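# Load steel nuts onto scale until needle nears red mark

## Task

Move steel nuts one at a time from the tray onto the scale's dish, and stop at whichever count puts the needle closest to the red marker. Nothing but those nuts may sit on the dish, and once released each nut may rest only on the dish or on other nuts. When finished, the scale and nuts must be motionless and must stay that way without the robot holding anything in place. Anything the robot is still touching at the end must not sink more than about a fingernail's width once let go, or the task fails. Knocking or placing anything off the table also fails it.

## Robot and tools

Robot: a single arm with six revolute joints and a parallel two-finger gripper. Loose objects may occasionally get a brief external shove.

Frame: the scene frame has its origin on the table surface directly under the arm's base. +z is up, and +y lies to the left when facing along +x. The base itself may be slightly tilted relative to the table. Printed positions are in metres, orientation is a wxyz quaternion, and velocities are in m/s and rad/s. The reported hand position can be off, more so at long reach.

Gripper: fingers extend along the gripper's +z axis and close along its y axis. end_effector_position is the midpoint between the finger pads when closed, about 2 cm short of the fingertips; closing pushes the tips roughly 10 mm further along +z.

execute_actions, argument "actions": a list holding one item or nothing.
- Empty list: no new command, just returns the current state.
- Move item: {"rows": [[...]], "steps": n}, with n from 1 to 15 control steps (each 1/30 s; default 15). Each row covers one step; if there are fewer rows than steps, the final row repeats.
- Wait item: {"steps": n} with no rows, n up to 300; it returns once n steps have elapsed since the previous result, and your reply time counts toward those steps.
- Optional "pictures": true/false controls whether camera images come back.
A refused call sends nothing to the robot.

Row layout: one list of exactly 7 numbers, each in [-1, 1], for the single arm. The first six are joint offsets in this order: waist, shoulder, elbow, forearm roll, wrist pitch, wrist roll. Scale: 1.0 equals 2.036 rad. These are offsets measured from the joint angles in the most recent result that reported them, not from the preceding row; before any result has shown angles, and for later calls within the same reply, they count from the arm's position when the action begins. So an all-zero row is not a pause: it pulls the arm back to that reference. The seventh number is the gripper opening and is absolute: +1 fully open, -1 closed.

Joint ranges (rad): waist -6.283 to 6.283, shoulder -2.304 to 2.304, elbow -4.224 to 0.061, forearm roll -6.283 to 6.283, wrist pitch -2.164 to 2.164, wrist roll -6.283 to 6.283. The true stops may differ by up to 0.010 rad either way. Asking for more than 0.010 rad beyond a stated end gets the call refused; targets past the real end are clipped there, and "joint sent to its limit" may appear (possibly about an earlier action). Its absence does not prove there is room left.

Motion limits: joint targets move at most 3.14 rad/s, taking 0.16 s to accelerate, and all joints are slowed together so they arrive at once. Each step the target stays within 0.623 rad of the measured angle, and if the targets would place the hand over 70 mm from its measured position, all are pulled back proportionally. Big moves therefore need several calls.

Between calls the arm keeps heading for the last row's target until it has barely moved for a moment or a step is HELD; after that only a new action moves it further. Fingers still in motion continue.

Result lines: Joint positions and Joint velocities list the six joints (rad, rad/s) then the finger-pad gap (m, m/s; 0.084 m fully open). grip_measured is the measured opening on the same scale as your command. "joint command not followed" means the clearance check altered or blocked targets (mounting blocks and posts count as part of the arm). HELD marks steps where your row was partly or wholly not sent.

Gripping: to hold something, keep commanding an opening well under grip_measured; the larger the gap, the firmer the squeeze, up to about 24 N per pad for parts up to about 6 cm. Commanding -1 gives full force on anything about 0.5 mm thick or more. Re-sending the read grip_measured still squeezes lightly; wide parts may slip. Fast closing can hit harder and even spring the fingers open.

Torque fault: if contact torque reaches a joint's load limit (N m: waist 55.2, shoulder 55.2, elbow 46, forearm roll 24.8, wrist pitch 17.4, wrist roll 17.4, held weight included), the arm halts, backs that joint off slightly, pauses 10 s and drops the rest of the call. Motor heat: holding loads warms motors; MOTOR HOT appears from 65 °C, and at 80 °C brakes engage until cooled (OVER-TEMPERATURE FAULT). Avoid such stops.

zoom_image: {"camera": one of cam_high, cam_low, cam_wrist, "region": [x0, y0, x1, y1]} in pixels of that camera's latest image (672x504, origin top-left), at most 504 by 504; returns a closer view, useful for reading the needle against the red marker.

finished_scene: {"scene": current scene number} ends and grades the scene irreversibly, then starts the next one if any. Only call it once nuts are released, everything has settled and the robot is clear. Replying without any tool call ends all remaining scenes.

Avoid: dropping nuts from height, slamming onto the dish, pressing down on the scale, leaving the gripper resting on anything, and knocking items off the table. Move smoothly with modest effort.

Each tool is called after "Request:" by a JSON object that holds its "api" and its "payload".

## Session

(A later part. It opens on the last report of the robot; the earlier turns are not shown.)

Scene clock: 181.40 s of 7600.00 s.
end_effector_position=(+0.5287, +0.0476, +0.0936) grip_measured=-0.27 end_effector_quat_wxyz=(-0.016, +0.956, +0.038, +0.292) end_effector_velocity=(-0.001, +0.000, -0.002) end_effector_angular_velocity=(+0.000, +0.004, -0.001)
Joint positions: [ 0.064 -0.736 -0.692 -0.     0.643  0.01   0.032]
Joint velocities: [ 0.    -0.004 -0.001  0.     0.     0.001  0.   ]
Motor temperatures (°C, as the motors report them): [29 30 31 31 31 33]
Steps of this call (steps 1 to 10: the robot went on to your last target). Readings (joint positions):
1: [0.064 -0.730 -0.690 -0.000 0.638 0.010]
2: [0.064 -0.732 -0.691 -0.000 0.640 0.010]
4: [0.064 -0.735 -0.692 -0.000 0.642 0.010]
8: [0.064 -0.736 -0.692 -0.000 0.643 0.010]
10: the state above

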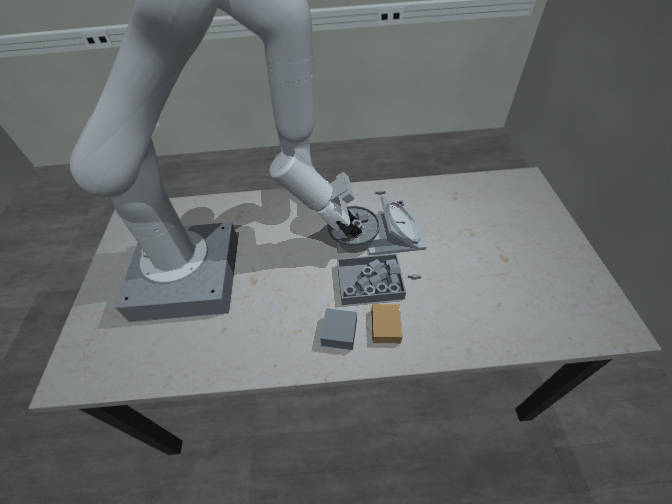

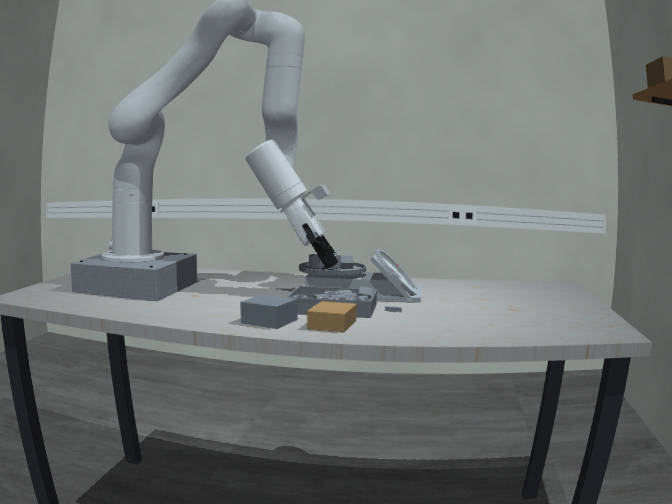

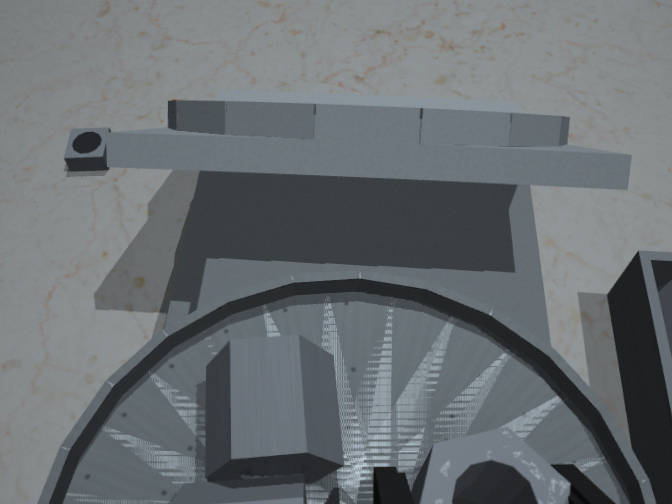

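Request:
{"api": "execute_actions", "payload": {"actions": [{"rows":[[0,-0.002,-0.0007,0,0.0013,0,-0.7],[0,-0.004,-0.0014,0,0.0026,0,-0.7],[0,-0.006,-0.002,0,0.004,0,-0.7],[0,-0.007,-0.0024,0,0.0046,0,-0.7],[0,-0.007,-0.0024,0,0.0046,0,-0.7],[0,-0.007,-0.0024,0,0.0046,0,-0.7],[0,-0.007,-0.0024,0,0.0046,0,-0.7],[0,-0.007,-0.0024,0,0.0046,0,-0.3],[0,-0.007,-0.0024,0,0.0046,0,-0.22],[0,-0.007,-0.0024,0,0.0046,0,-0.13]],"steps":15}], "pictures": false}}

Request:
{"api": "execute_actions", "payload": {"actions": [{"rows":[[0,0.008,0.003,0,-0.005,0,-0.13],[0,0.016,0.006,0,-0.01,0,-0.13],[0,0.026,0.009,0,-0.017,0,-0.13],[0,0.038,0.012,0,-0.026,0,-0.13],[0,0.05,0.015,0,-0.035,0,-0.13],[0,0.065,0.018,0,-0.047,0,-0.13],[0,0.08,0.021,0,-0.059,0,-0.13],[0,0.095,0.023,0,-0.072,0,-0.13],[0,0.11,0.026,0,-0.084,0,-0.13]],"steps":15}]}}

Scene clock: 185.53 s of 7600.00 s.
end_effector_position=(+0.5289, +0.0476, +0.0887) grip_measured=-0.14 end_effector_quat_wxyz=(-0.016, +0.955, +0.038, +0.292) end_effector_velocity=(-0.000, -0.000, -0.001) end_effector_angular_velocity=(-0.001, +0.001, +0.001)
Joint positions: [ 0.064 -0.751 -0.697 -0.     0.653  0.01   0.038]
Joint velocities: [-0.    -0.001 -0.    -0.     0.001 -0.001 -0.   ]
Motor temperatures (°C, as the motors report them): [29 30 31 31 31 33]
Steps of this call (steps 1 to 30: the robot went on to your last target; steps 31 to 109: nothing new was sent; steps 110 to 124: all 15 steps of this action). Readings (joint positions):
110: [0.064 -0.737 -0.692 -0.000 0.644 0.010]
111: [0.064 -0.738 -0.693 -0.000 0.645 0.010]
113: [0.064 -0.743 -0.695 -0.000 0.648 0.010]
117: [0.064 -0.750 -0.697 -0.000 0.652 0.010]
124: the state above

Scene clock: 186.03 s of 7600.00 s.
end_effector_position=(+0.5317, +0.0476, +0.1664) grip_measured=-0.14 end_effector_quat_wxyz=(-0.016, +0.955, +0.038, +0.293) end_effector_velocity=(-0.014, -0.002, +0.017) end_effector_angular_velocity=(-0.002, +0.039, -0.003)
Joint positions: [ 0.064 -0.533 -0.646 -0.     0.488  0.01   0.038]
Joint velocities: [-0.     0.072  0.028  0.001 -0.082  0.002 -0.   ]
Motor temperatures (°C, as the motors report them): [29 30 31 31 31 33]
Steps of this call (steps 1 to 15: all 15 steps of this action). Readings (joint positions):
1: [0.064 -0.750 -0.697 -0.000 0.653 0.010]
2: [0.064 -0.746 -0.695 -0.000 0.649 0.010]
4: [0.064 -0.725 -0.687 -0.000 0.636 0.010]
8: [0.064 -0.645 -0.667 -0.000 0.577 0.010]
15: the state above

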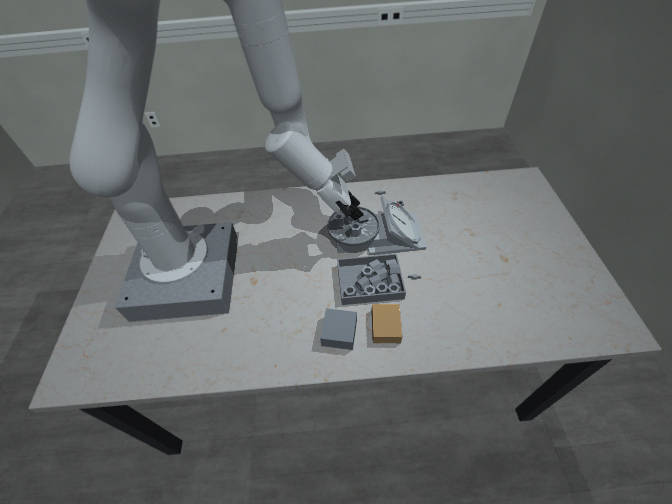

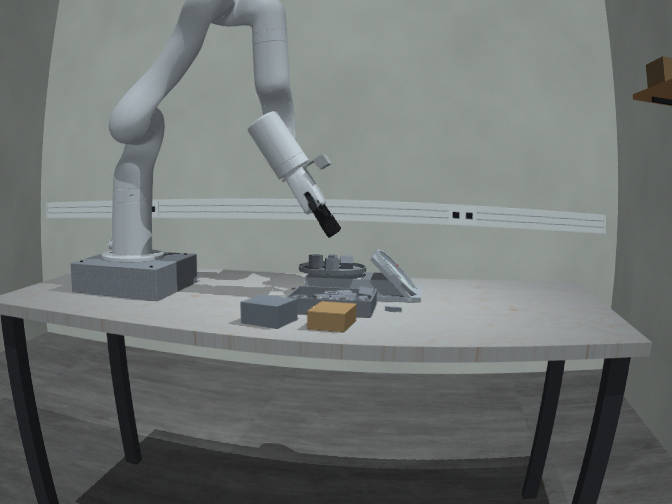

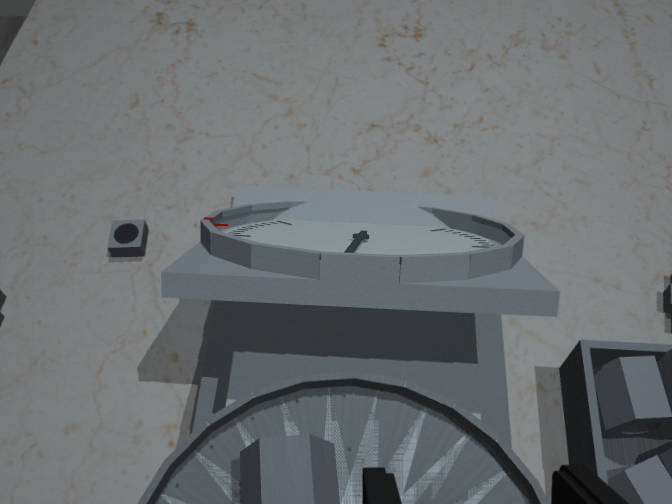

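Request:
{"api": "execute_actions", "payload": {"actions": [{"rows":[[-0.01,0,-0.02,0,-0.04,0,-0.17],[-0.025,0,-0.045,0,-0.09,0,-0.17],[-0.04,-0.006,-0.07,0,-0.14,0,-0.17],[-0.055,-0.015,-0.095,0,-0.19,0,-0.17],[-0.07,-0.025,-0.12,0,-0.24,0,-0.17],[-0.085,-0.037,-0.145,0,-0.29,0,-0.17],[-0.1,-0.05,-0.17,0,-0.34,0,-0.17],[-0.1115,-0.065,-0.2,0,-0.39,0,-0.17],[-0.1115,-0.082,-0.2265,0,-0.44,0,-0.17]],"steps":15}], "pictures": false}}

Request:
{"api": "execute_actions", "payload": {"actions": [{"steps":25}], "pictures": false}}

Request:
{"api": "execute_actions", "payload": {"actions": [{"rows":[[0,-0.015,-0.002,0,0.013,0,-0.17],[0,-0.03,-0.005,0,0.025,0,-0.17],[0,-0.045,-0.008,0,0.037,0,-0.17],[0,-0.06,-0.012,0,0.048,0,-0.17],[0,-0.075,-0.016,0,0.059,0,-0.17],[0,-0.0845,-0.0195,0,0.065,0,-0.17]],"steps":15}]}}

Scene clock: 202.83 s of 7600.00 s.
end_effector_position=(+0.5552, -0.0695, +0.1594) grip_measured=-0.18 end_effector_quat_wxyz=(+0.000, +0.998, -0.067, +0.022) end_effector_velocity=(-0.030, -0.100, -0.000) end_effector_angular_velocity=(+0.083, +0.677, -0.179)
Joint positions: [-0.15  -0.683 -1.072 -0.    -0.338  0.01   0.036]
Joint velocities: [-0.183 -0.241 -0.466  0.    -0.906 -0.002  0.   ]
Motor temperatures (°C, as the motors report them): [29 30 31 31 31 33]
Steps of this call (steps 1 to 15: the robot went on to your last target; steps 16 to 489: nothing new was sent; steps 490 to 504: all 15 steps of this action). Readings (joint positions):
490: [0.064 -0.527 -0.644 -0.000 0.481 0.010]
491: [0.063 -0.527 -0.648 -0.000 0.474 0.010]
493: [0.048 -0.531 -0.676 -0.000 0.419 0.010]
497: [-0.031 -0.557 -0.815 -0.000 0.154 0.010]
504: the state above

Scene clock: 203.67 s of 7600.00 s.
end_effector_position=(+0.5526, -0.0765, +0.1600) grip_measured=-0.18 end_effector_quat_wxyz=(-0.001, +0.997, -0.073, -0.003) end_effector_velocity=(+0.000, +0.000, -0.000) end_effector_angular_velocity=(-0.000, -0.000, +0.001)
Joint positions: [-0.163 -0.7   -1.107 -0.    -0.408  0.01   0.036]
Joint velocities: [ 0.001 -0.    -0.    -0.     0.    -0.    -0.   ]
Motor temperatures (°C, as the motors report them): [29 30 31 31 31 33]
Steps of this call (steps 1 to 25: the robot went on to your last target). Readings (joint positions):
1: [-0.154 -0.689 -1.085 -0.000 -0.363 0.010]
2: [-0.157 -0.693 -1.092 -0.000 -0.378 0.010]
4: [-0.160 -0.697 -1.100 -0.000 -0.395 0.010]
8: [-0.161 -0.699 -1.105 -0.000 -0.405 0.010]
25: the state above

Scene clock: 204.17 s of 7600.00 s.
end_effector_position=(+0.5534, -0.0764, +0.0764) grip_measured=-0.18 end_effector_quat_wxyz=(-0.001, +0.997, -0.073, -0.003) end_effector_velocity=(+0.002, -0.000, -0.008) end_effector_angular_velocity=(-0.001, -0.004, -0.000)
Joint positions: [-0.163 -0.87  -1.146 -0.    -0.277  0.01   0.036]
Joint velocities: [-0.    -0.018 -0.007 -0.     0.015  0.     0.   ]
Motor temperatures (°C, as the motors report them): [29 30 31 31 31 33]
Steps of this call (steps 1 to 15: all 15 steps of this action). Readings (joint positions):
1: [-0.163 -0.701 -1.107 -0.000 -0.407 0.010]
2: [-0.163 -0.706 -1.108 -0.000 -0.402 0.010]
4: [-0.163 -0.739 -1.115 -0.000 -0.373 0.010]
8: [-0.163 -0.839 -1.136 -0.000 -0.302 0.010]
15: the state above

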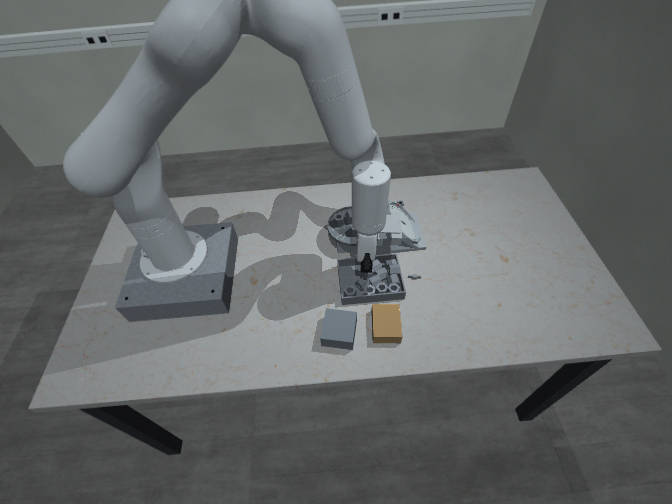

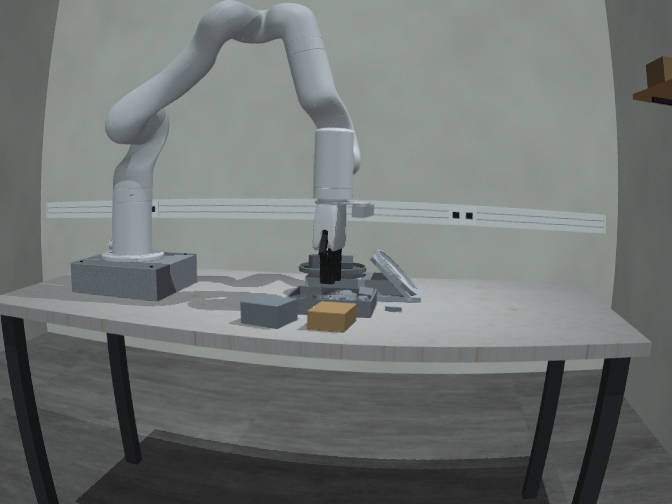

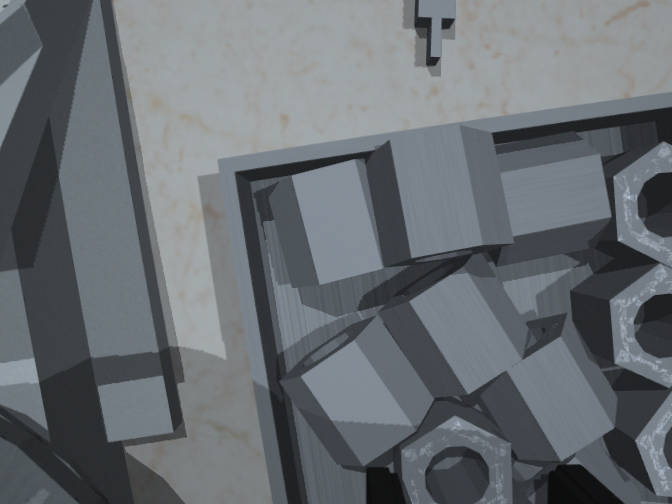

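Request:
{"api": "execute_actions", "payload": {"actions": [{"rows":[[0.001,0.002,0.005,0,0.003,0,-0.17],[0.002,0.003,0.008,0,0.005,0,-0.17],[0.002,0,0.007,0,0.007,0,-0.17],[0.002,-0.003,0.006,0,0.009,0,-0.17],[0.002,-0.006,0.005,0,0.011,0,-0.17],[0.002,-0.009,0.004,0,0.013,0,-0.17],[0.002,-0.012,0.003,0,0.015,0,-0.17],[0.002,-0.015,0.002,0,0.017,0,-0.17],[0.002,-0.017,0.0015,0,0.0185,0,-0.17],[0.002,-0.019,0.001,0,0.02,0,-0.17],[0.002,-0.021,0,0,0.021,0,-0.17],[0.002,-0.023,-0.0005,0,0.0225,0,-0.17],[0.002,-0.025,-0.001,0,0.024,0,-0.17]],"steps":15}], "pictures": false}}

Request:
{"api": "execute_actions", "payload": {"actions": [{"rows":[[0,-0.002,-0.0007,0,0.0013,0,-0.17],[0,-0.003,-0.001,0,0.002,0,-0.17],[0,-0.004,-0.0014,0,0.0026,0,-0.17],[0,-0.005,-0.0017,0,0.0033,0,-0.17],[0,-0.006,-0.002,0,0.004,0,-0.17],[0,-0.007,-0.0024,0,0.0046,0,-0.17],[0,-0.008,-0.0027,0,0.0053,0,-0.17],[0,-0.009,-0.003,0,0.006,0,-0.17],[0,-0.01,-0.0034,0,0.0066,0,-0.17]],"steps":15}]}}

Scene clock: 210.73 s of 7600.00 s.
end_effector_position=(+0.5482, -0.0733, +0.0515) grip_measured=-0.18 end_effector_quat_wxyz=(-0.001, +0.997, -0.071, -0.003) end_effector_velocity=(+0.013, +0.001, -0.011) end_effector_angular_velocity=(-0.002, -0.015, +0.007)
Joint positions: [-0.158 -0.915 -1.148 -0.    -0.232  0.01   0.036]
Joint velocities: [ 0.005 -0.036 -0.037  0.002  0.014 -0.003  0.   ]
Motor temperatures (°C, as the motors report them): [29 30 31 31 31 33]
Steps of this call (steps 1 to 15: the robot went on to your last target; steps 16 to 182: nothing new was sent; steps 183 to 197: all 15 steps of this action). Readings (joint positions):
183: [-0.162 -0.872 -1.146 -0.000 -0.275 0.010]
184: [-0.162 -0.870 -1.143 -0.000 -0.273 0.010]
186: [-0.160 -0.868 -1.136 -0.000 -0.268 0.010]
190: [-0.159 -0.885 -1.138 -0.000 -0.253 0.010]
197: the state above

Scene clock: 211.23 s of 7600.00 s.
end_effector_position=(+0.5473, -0.0733, +0.0407) grip_measured=-0.18 end_effector_quat_wxyz=(-0.001, +0.997, -0.072, -0.002) end_effector_velocity=(+0.007, +0.000, +0.006) end_effector_angular_velocity=(-0.001, -0.007, +0.002)
Joint positions: [-0.159 -0.937 -1.153 -0.    -0.214  0.01   0.036]
Joint velocities: [ 0.002  0.005 -0.012  0.001 -0.01  -0.002 -0.   ]
Motor temperatures (°C, as the motors report them): [29 30 31 31 31 33]
Steps of this call (steps 1 to 15: all 15 steps of this action). Readings (joint positions):
1: [-0.158 -0.916 -1.149 -0.000 -0.232 0.010]
2: [-0.158 -0.916 -1.149 -0.000 -0.233 0.010]
4: [-0.158 -0.918 -1.150 -0.000 -0.232 0.010]
8: [-0.158 -0.924 -1.153 -0.000 -0.228 0.009]
15: the state above

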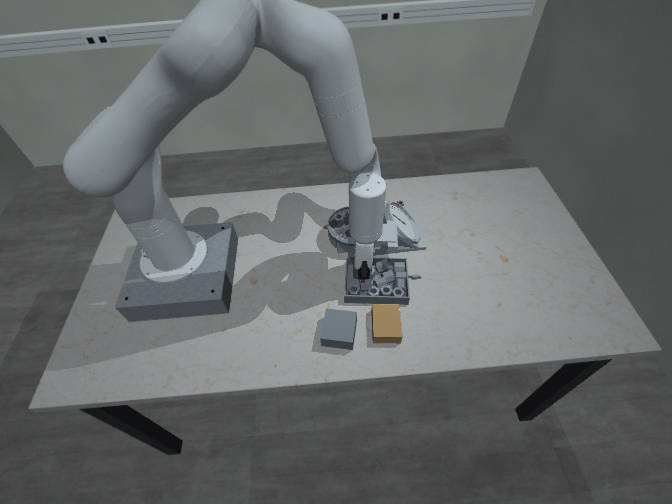

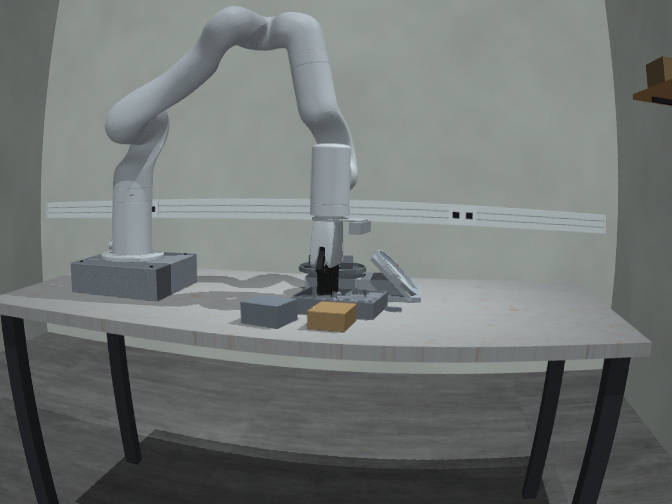

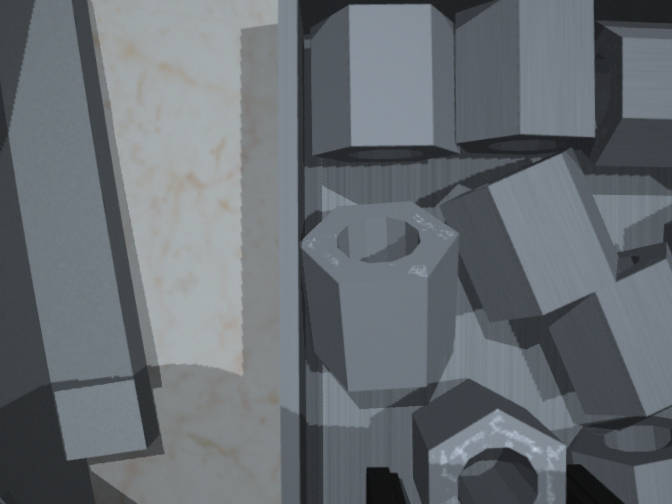

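Request:
{"api": "execute_actions", "payload": {"actions": [{"rows":[[0,-0.001,-0.002,0,-0.001,0,-0.17],[0,-0.002,-0.004,0,-0.002,0,-0.17],[0,-0.003,-0.006,0,-0.003,0,-0.17],[0,-0.004,-0.008,0,-0.004,0,-0.17],[0,-0.005,-0.01,0,-0.005,0,-0.17],[0,-0.006,-0.012,0,-0.006,0,-0.17],[0,-0.007,-0.014,0,-0.007,0,-0.17]],"steps":15}]}}

Scene clock: 214.33 s of 7600.00 s.
end_effector_position=(+0.5557, -0.0744, +0.0396) grip_measured=-0.19 end_effector_quat_wxyz=(-0.001, +0.997, -0.072, -0.002) end_effector_velocity=(+0.001, -0.000, -0.001) end_effector_angular_velocity=(+0.000, +0.000, -0.001)
Joint positions: [-0.159 -0.951 -1.181 -0.    -0.229  0.01   0.036]
Joint velocities: [-0.    -0.002 -0.004 -0.    -0.001  0.001 -0.   ]
Motor temperatures (°C, as the motors report them): [29 30 31 31 31 33]
Steps of this call (steps 1 to 15: the robot went on to your last target; steps 16 to 78: nothing new was sent; steps 79 to 93: all 15 steps of this action). Readings (joint positions):
79: [-0.158 -0.936 -1.155 -0.000 -0.219 0.010]
80: [-0.158 -0.937 -1.156 -0.000 -0.218 0.010]
82: [-0.159 -0.940 -1.160 -0.000 -0.219 0.010]
86: [-0.159 -0.948 -1.175 -0.000 -0.225 0.010]
93: the state above

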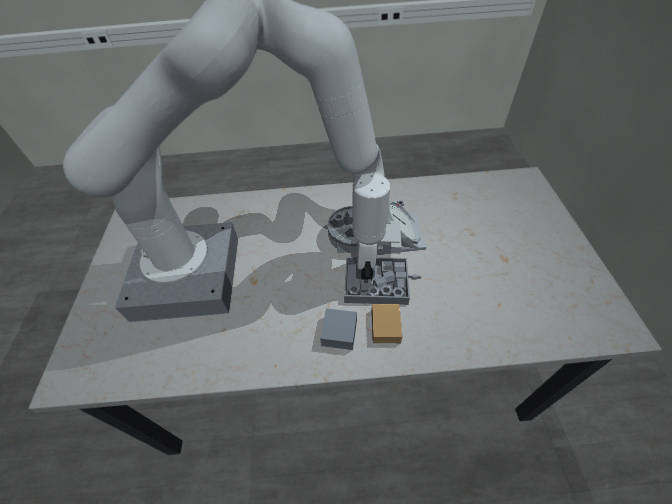

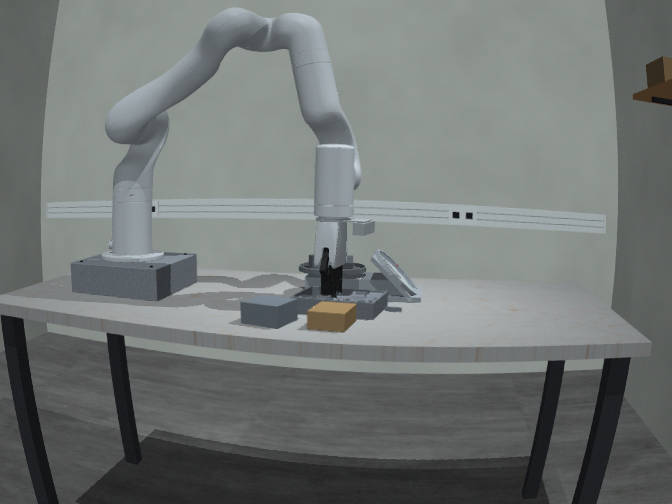

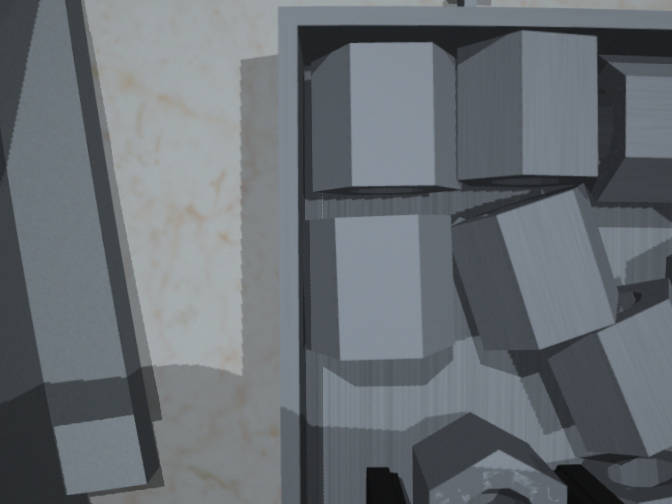

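Request:
{"api": "execute_actions", "payload": {"actions": [{"rows":[[0,-0.001,-0.002,0,-0.001,0,-0.17],[0,-0.001,-0.002,0,-0.001,0,-0.2],[0,-0.001,-0.002,0,-0.001,0,-0.24],[0,-0.001,-0.002,0,-0.001,0,-0.28],[0,-0.001,-0.002,0,-0.001,0,-0.32],[0,-0.001,-0.002,0,-0.001,0,-0.4],[0,-0.001,-0.002,0,-0.001,0,-0.5],[0,-0.001,-0.002,0,-0.001,0,-0.7]],"steps":12}], "pictures": false}}

Request:
{"api": "execute_actions", "payload": {"actions": [{"rows":[[0,0.006,0.002,0,-0.004,0,-0.7],[0,0.014,0.005,0,-0.009,0,-0.7],[0,0.025,0.009,0,-0.016,0,-0.7],[0,0.04,0.015,0,-0.025,0,-0.7],[0,0.055,0.022,0,-0.033,0,-0.7],[0,0.07,0.03,0,-0.04,0,-0.7],[0,0.085,0.04,0,-0.045,0,-0.7],[0,0.1,0.052,0,-0.048,0,-0.7],[0,0.115,0.064,0,-0.051,0,-0.7],[0,0.13,0.078,0,-0.052,0,-0.7],[0,0.145,0.093,0,-0.052,0,-0.7],[0,0.166,0.118,0,-0.049,0,-0.7]],"steps":15}], "pictures": false}}

Request:
{"api": "execute_actions", "payload": {"actions": [{"steps":10}], "pictures": false}}

Request:
{"api": "execute_actions", "payload": {"actions": [{"rows":[[0.02,0,0,0,0,0,-0.7],[0.04,0,0,0,0,0,-0.7],[0.06,0,0,0,0,0,-0.7],[0.08,0,0,0,0,0,-0.7],[0.095,0,0,0,0,0,-0.7],[0.11,0,0,0,0,0,-0.7]],"steps":15}]}}

Scene clock: 221.00 s of 7600.00 s.
end_effector_position=(+0.5569, -0.0747, +0.0395) grip_measured=-0.33 end_effector_quat_wxyz=(-0.001, +0.997, -0.072, -0.002) end_effector_velocity=(+0.000, +0.000, -0.000) end_effector_angular_velocity=(+0.000, -0.000, +0.000)
Joint positions: [-0.159 -0.953 -1.185 -0.    -0.231  0.01   0.029]
Joint velocities: [ 0.001 -0.    -0.     0.     0.     0.     0.   ]
Motor temperatures (°C, as the motors report them): [29 30 31 31 31 33]
Steps of this call (steps 1 to 15: the robot went on to your last target; steps 16 to 188: nothing new was sent; steps 189 to 200: all 12 steps of this action). Readings (joint positions):
189: [-0.159 -0.952 -1.182 -0.000 -0.229 0.010]
190: [-0.159 -0.952 -1.183 -0.000 -0.230 0.010]
192: [-0.159 -0.953 -1.184 -0.000 -0.230 0.010]
196: [-0.159 -0.953 -1.185 -0.000 -0.231 0.010]
200: the state above

Scene clock: 221.50 s of 7600.00 s.
end_effector_position=(+0.5116, -0.0688, +0.1511) grip_measured=-0.33 end_effector_quat_wxyz=(-0.001, +0.997, -0.072, -0.003) end_effector_velocity=(-0.156, +0.020, +0.106) end_effector_angular_velocity=(+0.004, +0.027, +0.001)
Joint positions: [-0.159 -0.648 -0.979 -0.    -0.331  0.01   0.029]
Joint velocities: [-0.     0.467  0.483 -0.    -0.011 -0.001 -0.   ]
Motor temperatures (°C, as the motors report them): [29 30 31 31 31 33]
Steps of this call (steps 1 to 15: all 15 steps of this action). Readings (joint positions):
1: [-0.159 -0.953 -1.185 -0.000 -0.231 0.010]
2: [-0.159 -0.950 -1.183 -0.000 -0.234 0.010]
4: [-0.159 -0.931 -1.176 -0.000 -0.246 0.010]
8: [-0.159 -0.842 -1.138 -0.000 -0.294 0.010]
15: the state above

Scene clock: 221.83 s of 7600.00 s.
end_effector_position=(+0.5008, -0.0674, +0.1577) grip_measured=-0.33 end_effector_quat_wxyz=(-0.001, +0.997, -0.072, -0.004) end_effector_velocity=(-0.001, +0.000, +0.003) end_effector_angular_velocity=(-0.000, -0.002, -0.000)
Joint positions: [-0.159 -0.617 -0.946 -0.    -0.33   0.01   0.029]
Joint velocities: [ 0.     0.01   0.006 -0.    -0.001  0.001  0.   ]
Motor temperatures (°C, as the motors report them): [29 30 31 31 31 33]
Steps of this call (steps 1 to 10: the robot went on to your last target). Readings (joint positions):
1: [-0.159 -0.636 -0.966 -0.000 -0.331 0.010]
2: [-0.159 -0.629 -0.958 -0.000 -0.331 0.010]
4: [-0.159 -0.622 -0.951 -0.000 -0.331 0.010]
8: [-0.159 -0.617 -0.946 -0.000 -0.330 0.010]
10: the state above

Scene clock: 222.33 s of 7600.00 s.
end_effector_position=(+0.5033, +0.0437, +0.1580) grip_measured=-0.33 end_effector_quat_wxyz=(-0.002, +0.999, +0.039, -0.004) end_effector_velocity=(-0.001, +0.014, -0.000) end_effector_angular_velocity=(+0.001, -0.001, +0.026)
Joint positions: [ 0.062 -0.617 -0.946 -0.    -0.331  0.01   0.029]
Joint velocities: [ 0.027 -0.001 -0.001  0.002  0.001 -0.    -0.   ]
Motor temperatures (°C, as the motors report them): [29 30 31 31 31 33]
Steps of this call (steps 1 to 15: all 15 steps of this action). Readings (joint positions):
1: [-0.158 -0.616 -0.946 -0.000 -0.331 0.010]
2: [-0.153 -0.616 -0.946 -0.000 -0.331 0.010]
4: [-0.112 -0.617 -0.946 -0.000 -0.330 0.010]
8: [0.013 -0.617 -0.946 -0.000 -0.330 0.010]
15: the state above

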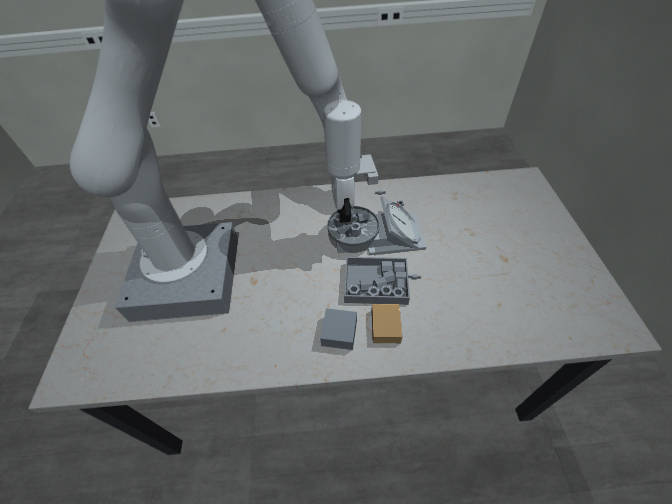

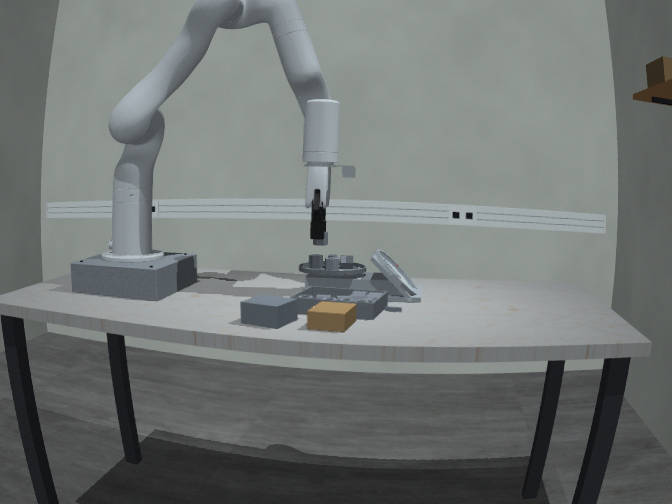

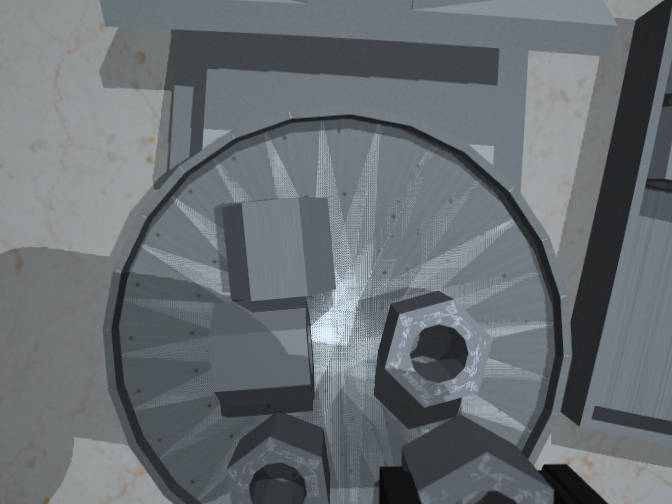

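Request:
{"api": "execute_actions", "payload": {"actions": [{"rows":[[0.002,0.002,0.006,0,0.004,0,-0.7],[0.004,0,0.01,0,0.01,0,-0.7],[0.004,-0.006,0.009,0,0.015,0,-0.7],[0.004,-0.013,0.008,0,0.021,0,-0.7],[0.004,-0.02,0.007,0,0.027,0,-0.7],[0.004,-0.027,0.006,0,0.033,0,-0.7],[0.004,-0.033,0.005,0,0.038,0,-0.7],[0.004,-0.039,0.004,0,0.043,0,-0.7],[0.004,-0.044,0.003,0,0.047,0,-0.7],[0.004,-0.049,0.002,0,0.051,0,-0.7],[0.004,-0.053,0.001,0,0.054,0,-0.7],[0.004,-0.057,0,0,0.057,0,-0.7],[0.004,-0.0595,-0.0005,0,0.0595,0,-0.7]],"steps":15}], "pictures": false}}

Request:
{"api": "execute_actions", "payload": {"actions": [{"steps":10}]}}

Request:
{"api": "zoom_image", "payload": {"camera": "cam_low", "region": [280,210,400,300]}}

Scene clock: 227.90 s of 7600.00 s.
end_effector_position=(+0.4947, +0.0472, +0.1013) grip_measured=-0.33 end_effector_quat_wxyz=(-0.002, +0.999, +0.043, -0.004) end_effector_velocity=(-0.003, +0.000, -0.056) end_effector_angular_velocity=(+0.000, -0.001, -0.000)
Joint positions: [ 0.07  -0.729 -0.944 -0.    -0.217  0.01   0.029]
Joint velocities: [ 0.    -0.124 -0.023 -0.     0.103  0.001  0.   ]
Motor temperatures (°C, as the motors report them): [29 30 31 31 31 33]
Steps of this call (steps 1 to 15: the robot went on to your last target; steps 16 to 152: nothing new was sent; steps 153 to 167: all 15 steps of this action). Readings (joint positions):
153: [0.065 -0.616 -0.945 -0.000 -0.330 0.010]
154: [0.065 -0.615 -0.942 -0.000 -0.327 0.010]
156: [0.068 -0.619 -0.933 -0.000 -0.314 0.010]
160: [0.070 -0.661 -0.933 -0.000 -0.274 0.010]
167: the state above

Scene clock: 228.23 s of 7600.00 s.
end_effector_position=(+0.4953, +0.0473, +0.0977) grip_measured=-0.33 end_effector_quat_wxyz=(-0.002, +0.999, +0.043, -0.003) end_effector_velocity=(-0.001, -0.000, -0.002) end_effector_angular_velocity=(-0.000, +0.001, -0.001)
Joint positions: [ 0.07  -0.737 -0.947 -0.    -0.21   0.01   0.029]
Joint velocities: [-0.    -0.003  0.    -0.     0.002  0.001  0.   ]
Motor temperatures (°C, as the motors report them): [29 30 31 31 31 33]
Steps of this call (steps 1 to 10: the robot went on to your last target). Readings (joint positions):
1: [0.070 -0.732 -0.945 -0.000 -0.215 0.010]
2: [0.070 -0.734 -0.946 -0.000 -0.213 0.010]
4: [0.070 -0.736 -0.946 -0.000 -0.211 0.010]
8: [0.070 -0.737 -0.947 -0.000 -0.210 0.010]
10: the state above

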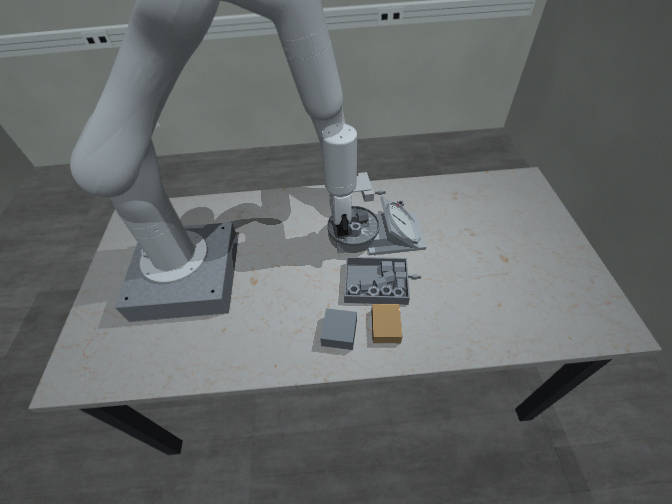

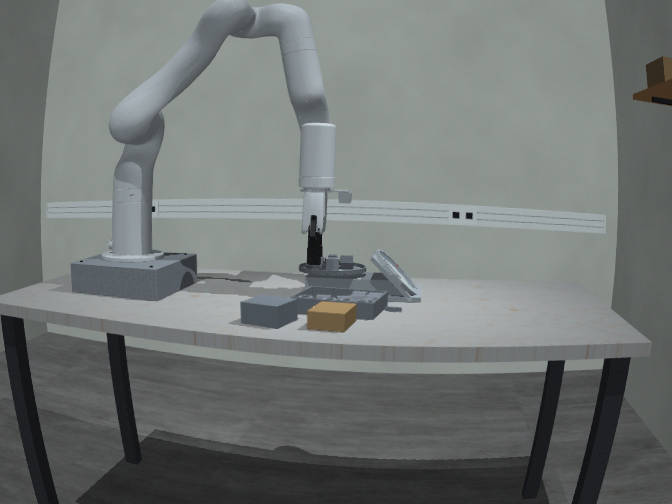

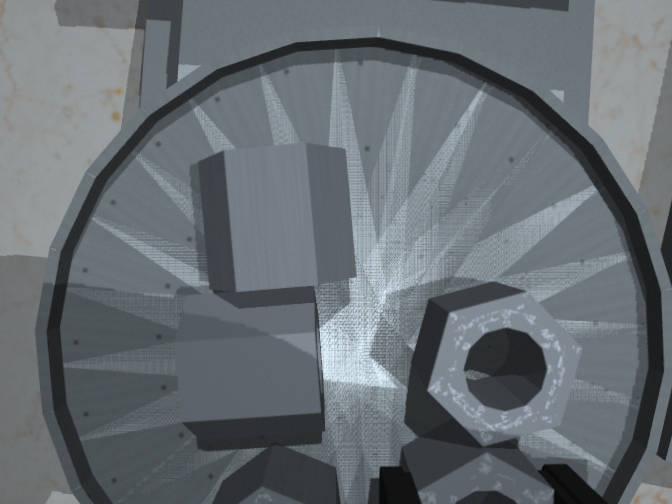

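Region (280, 210, 400, 300) of cam_low's 672x504 image, scaled by 4.200, with more detail than that image has; it fills the top 378 rows of this view, and the rest is white.

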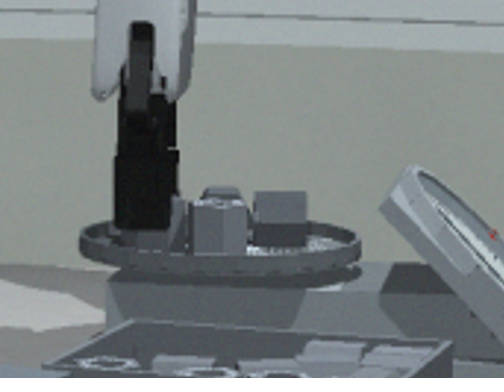

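Release, lift, map view.

Request:
{"api": "execute_actions", "payload": {"actions": [{"rows":[[0,-0.001,-0.0003,0,0.0007,0,-0.7],[0,-0.001,-0.0003,0,0.0007,0,-0.7],[0,-0.001,-0.0003,0,0.0007,0,-0.36],[0,-0.001,-0.0003,0,0.0007,0,-0.28],[0,-0.001,-0.0003,0,0.0007,0,-0.2]],"steps":11}], "pictures": false}}

Request:
{"api": "execute_actions", "payload": {"actions": [{"rows":[[0,0.01,0.002,0,-0.008,0,-0.2],[0,0.02,0.004,0,-0.016,0,-0.2],[0,0.03,0.005,0,-0.025,0,-0.2],[0,0.04,0.006,0,-0.034,0,-0.2],[0,0.05,0.005,0,-0.045,0,-0.2],[0,0.058,0,0,-0.058,0,-0.2],[0,0.058,-0.008,0,-0.066,0,-0.2],[0,0.058,-0.017,0,-0.075,0,-0.2]],"steps":14}], "pictures": false}}

Request:
{"api": "execute_actions", "payload": {"actions": [{"rows":[[-0.03,0,0,0,0,-0.02,-0.1],[-0.06,0,0,0,0,-0.04,-0.1],[-0.09,0,0,0,0,-0.06,-0.1],[-0.12,0,0,0,0,-0.08,-0.1],[-0.164,0,0,0,0,-0.122,-0.1]],"steps":15}], "pictures": false}}

Request:
{"api": "execute_actions", "payload": {"actions": [{"steps":10}]}}

Scene clock: 234.33 s of 7600.00 s.
end_effector_position=(+0.4954, +0.0473, +0.0969) grip_measured=-0.22 end_effector_quat_wxyz=(-0.002, +0.999, +0.043, -0.003) end_effector_velocity=(-0.000, +0.000, -0.000) end_effector_angular_velocity=(-0.000, +0.001, +0.000)
Joint positions: [ 0.07  -0.739 -0.947 -0.    -0.208  0.01   0.035]
Joint velocities: [ 0.    -0.001  0.    -0.    -0.     0.    -0.   ]
Motor temperatures (°C, as the motors report them): [29 30 31 31 31 33]
Steps of this call (steps 1 to 15: the robot went on to your last target; steps 16 to 172: nothing new was sent; steps 173 to 183: all 11 steps of this action). Readings (joint positions):
173: [0.070 -0.738 -0.947 -0.000 -0.209 0.010]
174: [0.070 -0.738 -0.947 -0.000 -0.209 0.010]
176: [0.070 -0.739 -0.947 -0.000 -0.208 0.010]
180: [0.070 -0.739 -0.947 -0.000 -0.208 0.010]
183: the state above

Scene clock: 234.80 s of 7600.00 s.
end_effector_position=(+0.5151, +0.0489, +0.1643) grip_measured=-0.22 end_effector_quat_wxyz=(-0.002, +0.999, +0.043, -0.003) end_effector_velocity=(+0.000, -0.000, +0.012) end_effector_angular_velocity=(-0.003, +0.029, +0.000)
Joint positions: [ 0.07  -0.623 -0.98  -0.    -0.356  0.01   0.035]
Joint velocities: [-0.     0.012 -0.02  -0.001 -0.061  0.001  0.   ]
Motor temperatures (°C, as the motors report them): [29 30 31 31 31 33]
Steps of this call (steps 1 to 14: all 14 steps of this action). Readings (joint positions):
1: [0.070 -0.739 -0.947 -0.000 -0.209 0.010]
2: [0.070 -0.735 -0.946 -0.000 -0.213 0.010]
4: [0.070 -0.710 -0.941 -0.000 -0.233 0.010]
8: [0.070 -0.644 -0.946 -0.000 -0.302 0.010]
14: the state above

Scene clock: 235.30 s of 7600.00 s.
end_effector_position=(+0.5039, -0.1174, +0.1637) grip_measured=-0.11 end_effector_quat_wxyz=(-0.002, +1.000, +0.001, -0.003) end_effector_velocity=(-0.013, -0.055, -0.000) end_effector_angular_velocity=(-0.000, +0.000, -0.003)
Joint positions: [-0.254 -0.623 -0.979 -0.    -0.356 -0.23   0.039]
Joint velocities: [-0.11   0.     0.001 -0.001 -0.    -0.106  0.   ]
Motor temperatures (°C, as the motors report them): [29 30 31 31 31 33]
Steps of this call (steps 1 to 15: all 15 steps of this action). Readings (joint positions):
1: [0.070 -0.623 -0.980 -0.000 -0.358 0.010]
2: [0.064 -0.623 -0.980 -0.000 -0.358 0.005]
4: [0.018 -0.623 -0.980 -0.000 -0.357 -0.027]
8: [-0.111 -0.623 -0.980 -0.000 -0.357 -0.120]
15: the state above

Scene clock: 235.63 s of 7600.00 s.
end_effector_position=(+0.5029, -0.1221, +0.1638) grip_measured=-0.11 end_effector_quat_wxyz=(-0.002, +1.000, +0.000, -0.003) end_effector_velocity=(-0.000, -0.002, +0.000) end_effector_angular_velocity=(-0.000, -0.001, -0.002)
Joint positions: [-0.263 -0.623 -0.98  -0.    -0.356 -0.238  0.039]
Joint velocities: [-0.005  0.001 -0.     0.     0.    -0.003  0.   ]
Motor temperatures (°C, as the motors report them): [29 30 31 31 31 33]
Steps of this call (steps 1 to 10: the robot went on to your last target). Readings (joint positions):
1: [-0.257 -0.623 -0.979 -0.000 -0.356 -0.233]
2: [-0.259 -0.623 -0.979 -0.000 -0.356 -0.234]
4: [-0.261 -0.623 -0.979 -0.000 -0.356 -0.236]
8: [-0.263 -0.623 -0.980 -0.000 -0.356 -0.238]
10: the state above

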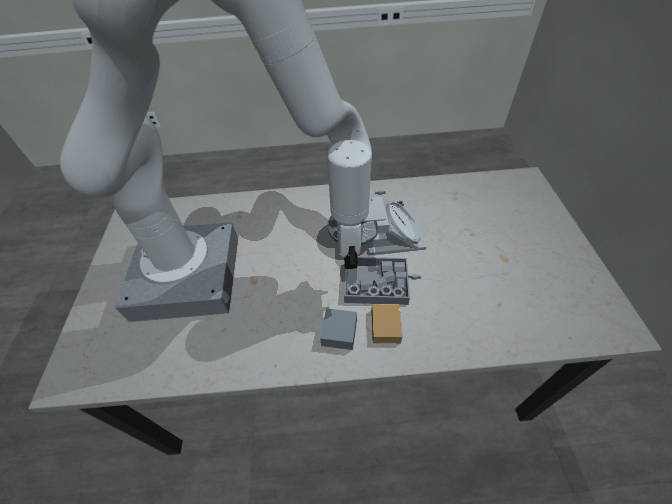

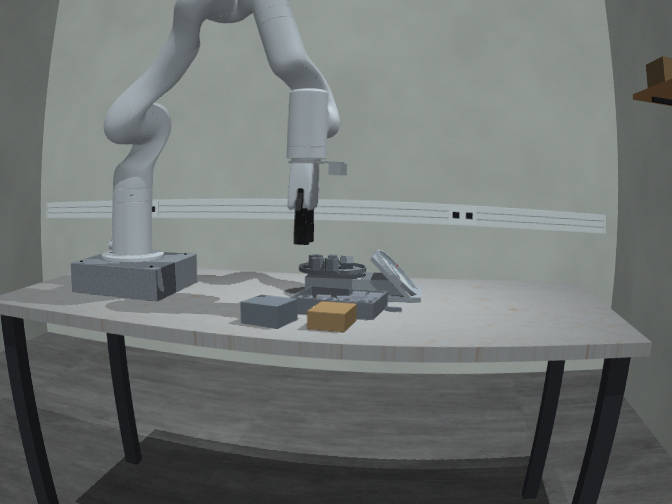

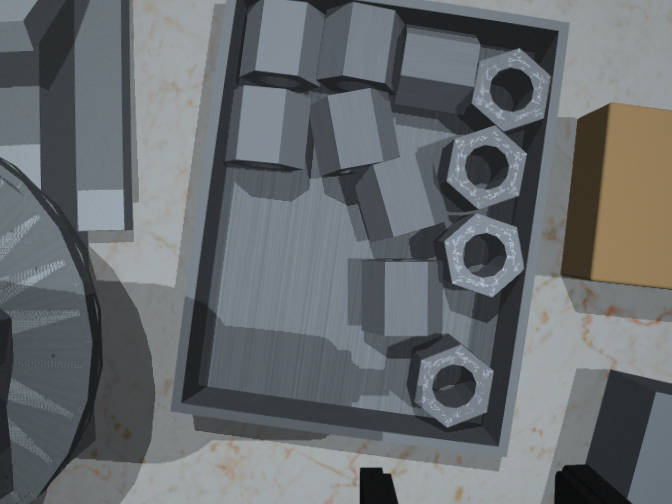

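Request:
{"api": "execute_actions", "payload": {"actions": [{"rows":[[0.005,-0.005,-0.01,0,-0.005,0.15,-0.2],[0.01,-0.01,-0.02,0,-0.01,0.3,-0.2],[0.018,-0.02,-0.035,0,-0.015,0.45,-0.2],[0.018,-0.03,-0.045,0,-0.015,0.6,-0.2],[0.018,-0.04,-0.055,0,-0.015,0.79,-0.2]],"steps":15}], "pictures": false}}

Request:
{"api": "execute_actions", "payload": {"actions": [{"steps":18}], "pictures": false}}

Request:
{"api": "execute_actions", "payload": {"actions": [{"rows":[[0,-0.015,-0.002,0,0.013,0,-0.2],[0,-0.03,-0.005,0,0.025,0,-0.2],[0,-0.045,-0.008,0,0.037,0,-0.2],[0,-0.06,-0.012,0,0.048,0,-0.2],[0,-0.07,-0.015,0,0.055,0,-0.2],[0,-0.0785,-0.018,0,0.06,0,-0.2]],"steps":15}]}}

Scene clock: 242.43 s of 7600.00 s.
end_effector_position=(+0.5384, -0.1114, +0.1544) grip_measured=-0.22 end_effector_quat_wxyz=(-0.000, +0.869, -0.494, -0.003) end_effector_velocity=(+0.031, +0.008, -0.014) end_effector_angular_velocity=(-0.015, +0.014, -3.074)
Joint positions: [-0.229 -0.697 -1.082 -0.    -0.384  0.83   0.035]
Joint velocities: [ 0.026 -0.079 -0.098 -0.001 -0.025  3.1    0.   ]
Motor temperatures (°C, as the motors report them): [29 30 31 31 31 33]
Steps of this call (steps 1 to 15: the robot went on to your last target; steps 16 to 189: nothing new was sent; steps 190 to 204: all 15 steps of this action). Readings (joint positions):
190: [-0.264 -0.623 -0.980 -0.000 -0.356 -0.237]
191: [-0.264 -0.623 -0.980 -0.000 -0.356 -0.230]
193: [-0.262 -0.625 -0.984 -0.000 -0.358 -0.176]
197: [-0.247 -0.646 -1.018 -0.000 -0.370 0.122]
204: the state above

Scene clock: 243.03 s of 7600.00 s.
end_effector_position=(+0.5417, -0.1106, +0.1531) grip_measured=-0.22 end_effector_quat_wxyz=(+0.001, +0.707, -0.707, -0.003) end_effector_velocity=(+0.001, -0.000, -0.000) end_effector_angular_velocity=(-0.000, -0.002, -0.005)
Joint positions: [-0.227 -0.704 -1.092 -0.    -0.387  1.369  0.035]
Joint velocities: [-0.    -0.    -0.     0.     0.002  0.005  0.   ]
Motor temperatures (°C, as the motors report them): [29 30 31 31 31 33]
Steps of this call (steps 1 to 18: the robot went on to your last target). Readings (joint positions):
1: [-0.228 -0.699 -1.084 -0.000 -0.385 0.934]
2: [-0.228 -0.700 -1.086 -0.000 -0.386 1.033]
4: [-0.227 -0.702 -1.089 -0.000 -0.386 1.199]
8: [-0.227 -0.704 -1.091 -0.000 -0.387 1.339]
18: the state above

Scene clock: 243.53 s of 7600.00 s.
end_effector_position=(+0.5417, -0.1105, +0.0760) grip_measured=-0.22 end_effector_quat_wxyz=(+0.001, +0.707, -0.707, -0.003) end_effector_velocity=(+0.001, -0.000, -0.007) end_effector_angular_velocity=(-0.001, -0.003, +0.001)
Joint positions: [-0.227 -0.862 -1.128 -0.    -0.266  1.369  0.035]
Joint velocities: [-0.    -0.016 -0.006 -0.001  0.013 -0.    -0.   ]
Motor temperatures (°C, as the motors report them): [29 30 31 31 31 33]
Steps of this call (steps 1 to 15: all 15 steps of this action). Readings (joint positions):
1: [-0.227 -0.705 -1.092 -0.000 -0.386 1.370]
2: [-0.227 -0.710 -1.093 -0.000 -0.381 1.370]
4: [-0.227 -0.743 -1.100 -0.000 -0.352 1.369]
8: [-0.227 -0.836 -1.118 -0.000 -0.287 1.369]
15: the state above

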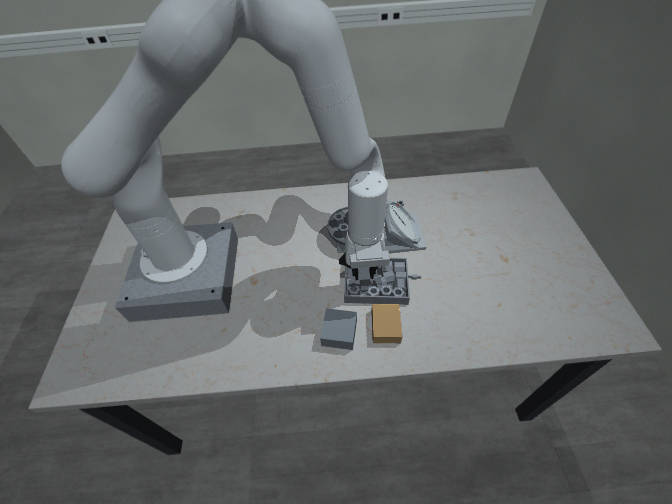

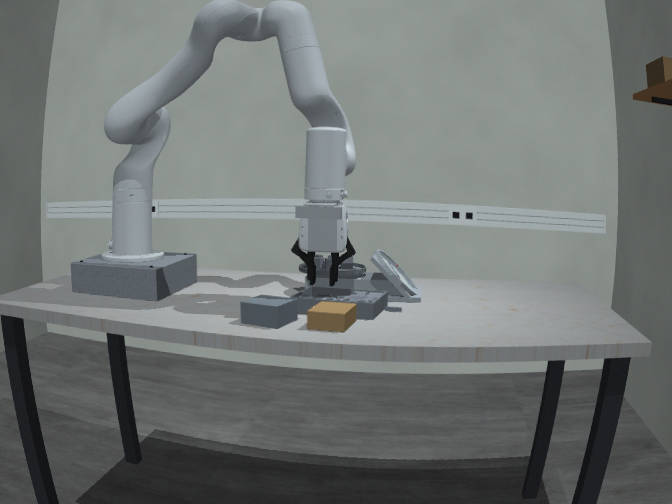

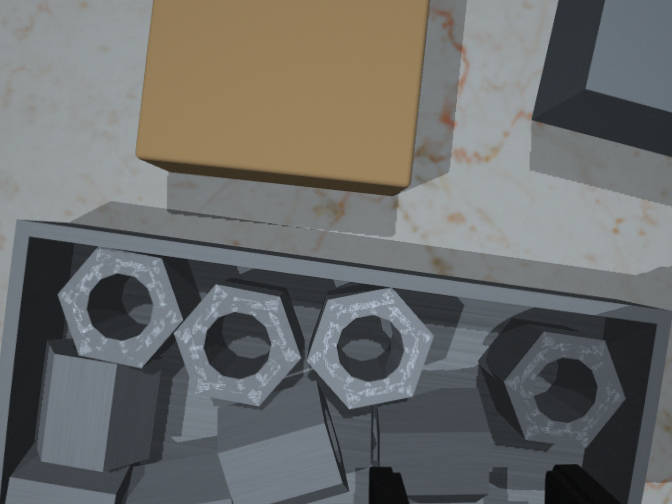

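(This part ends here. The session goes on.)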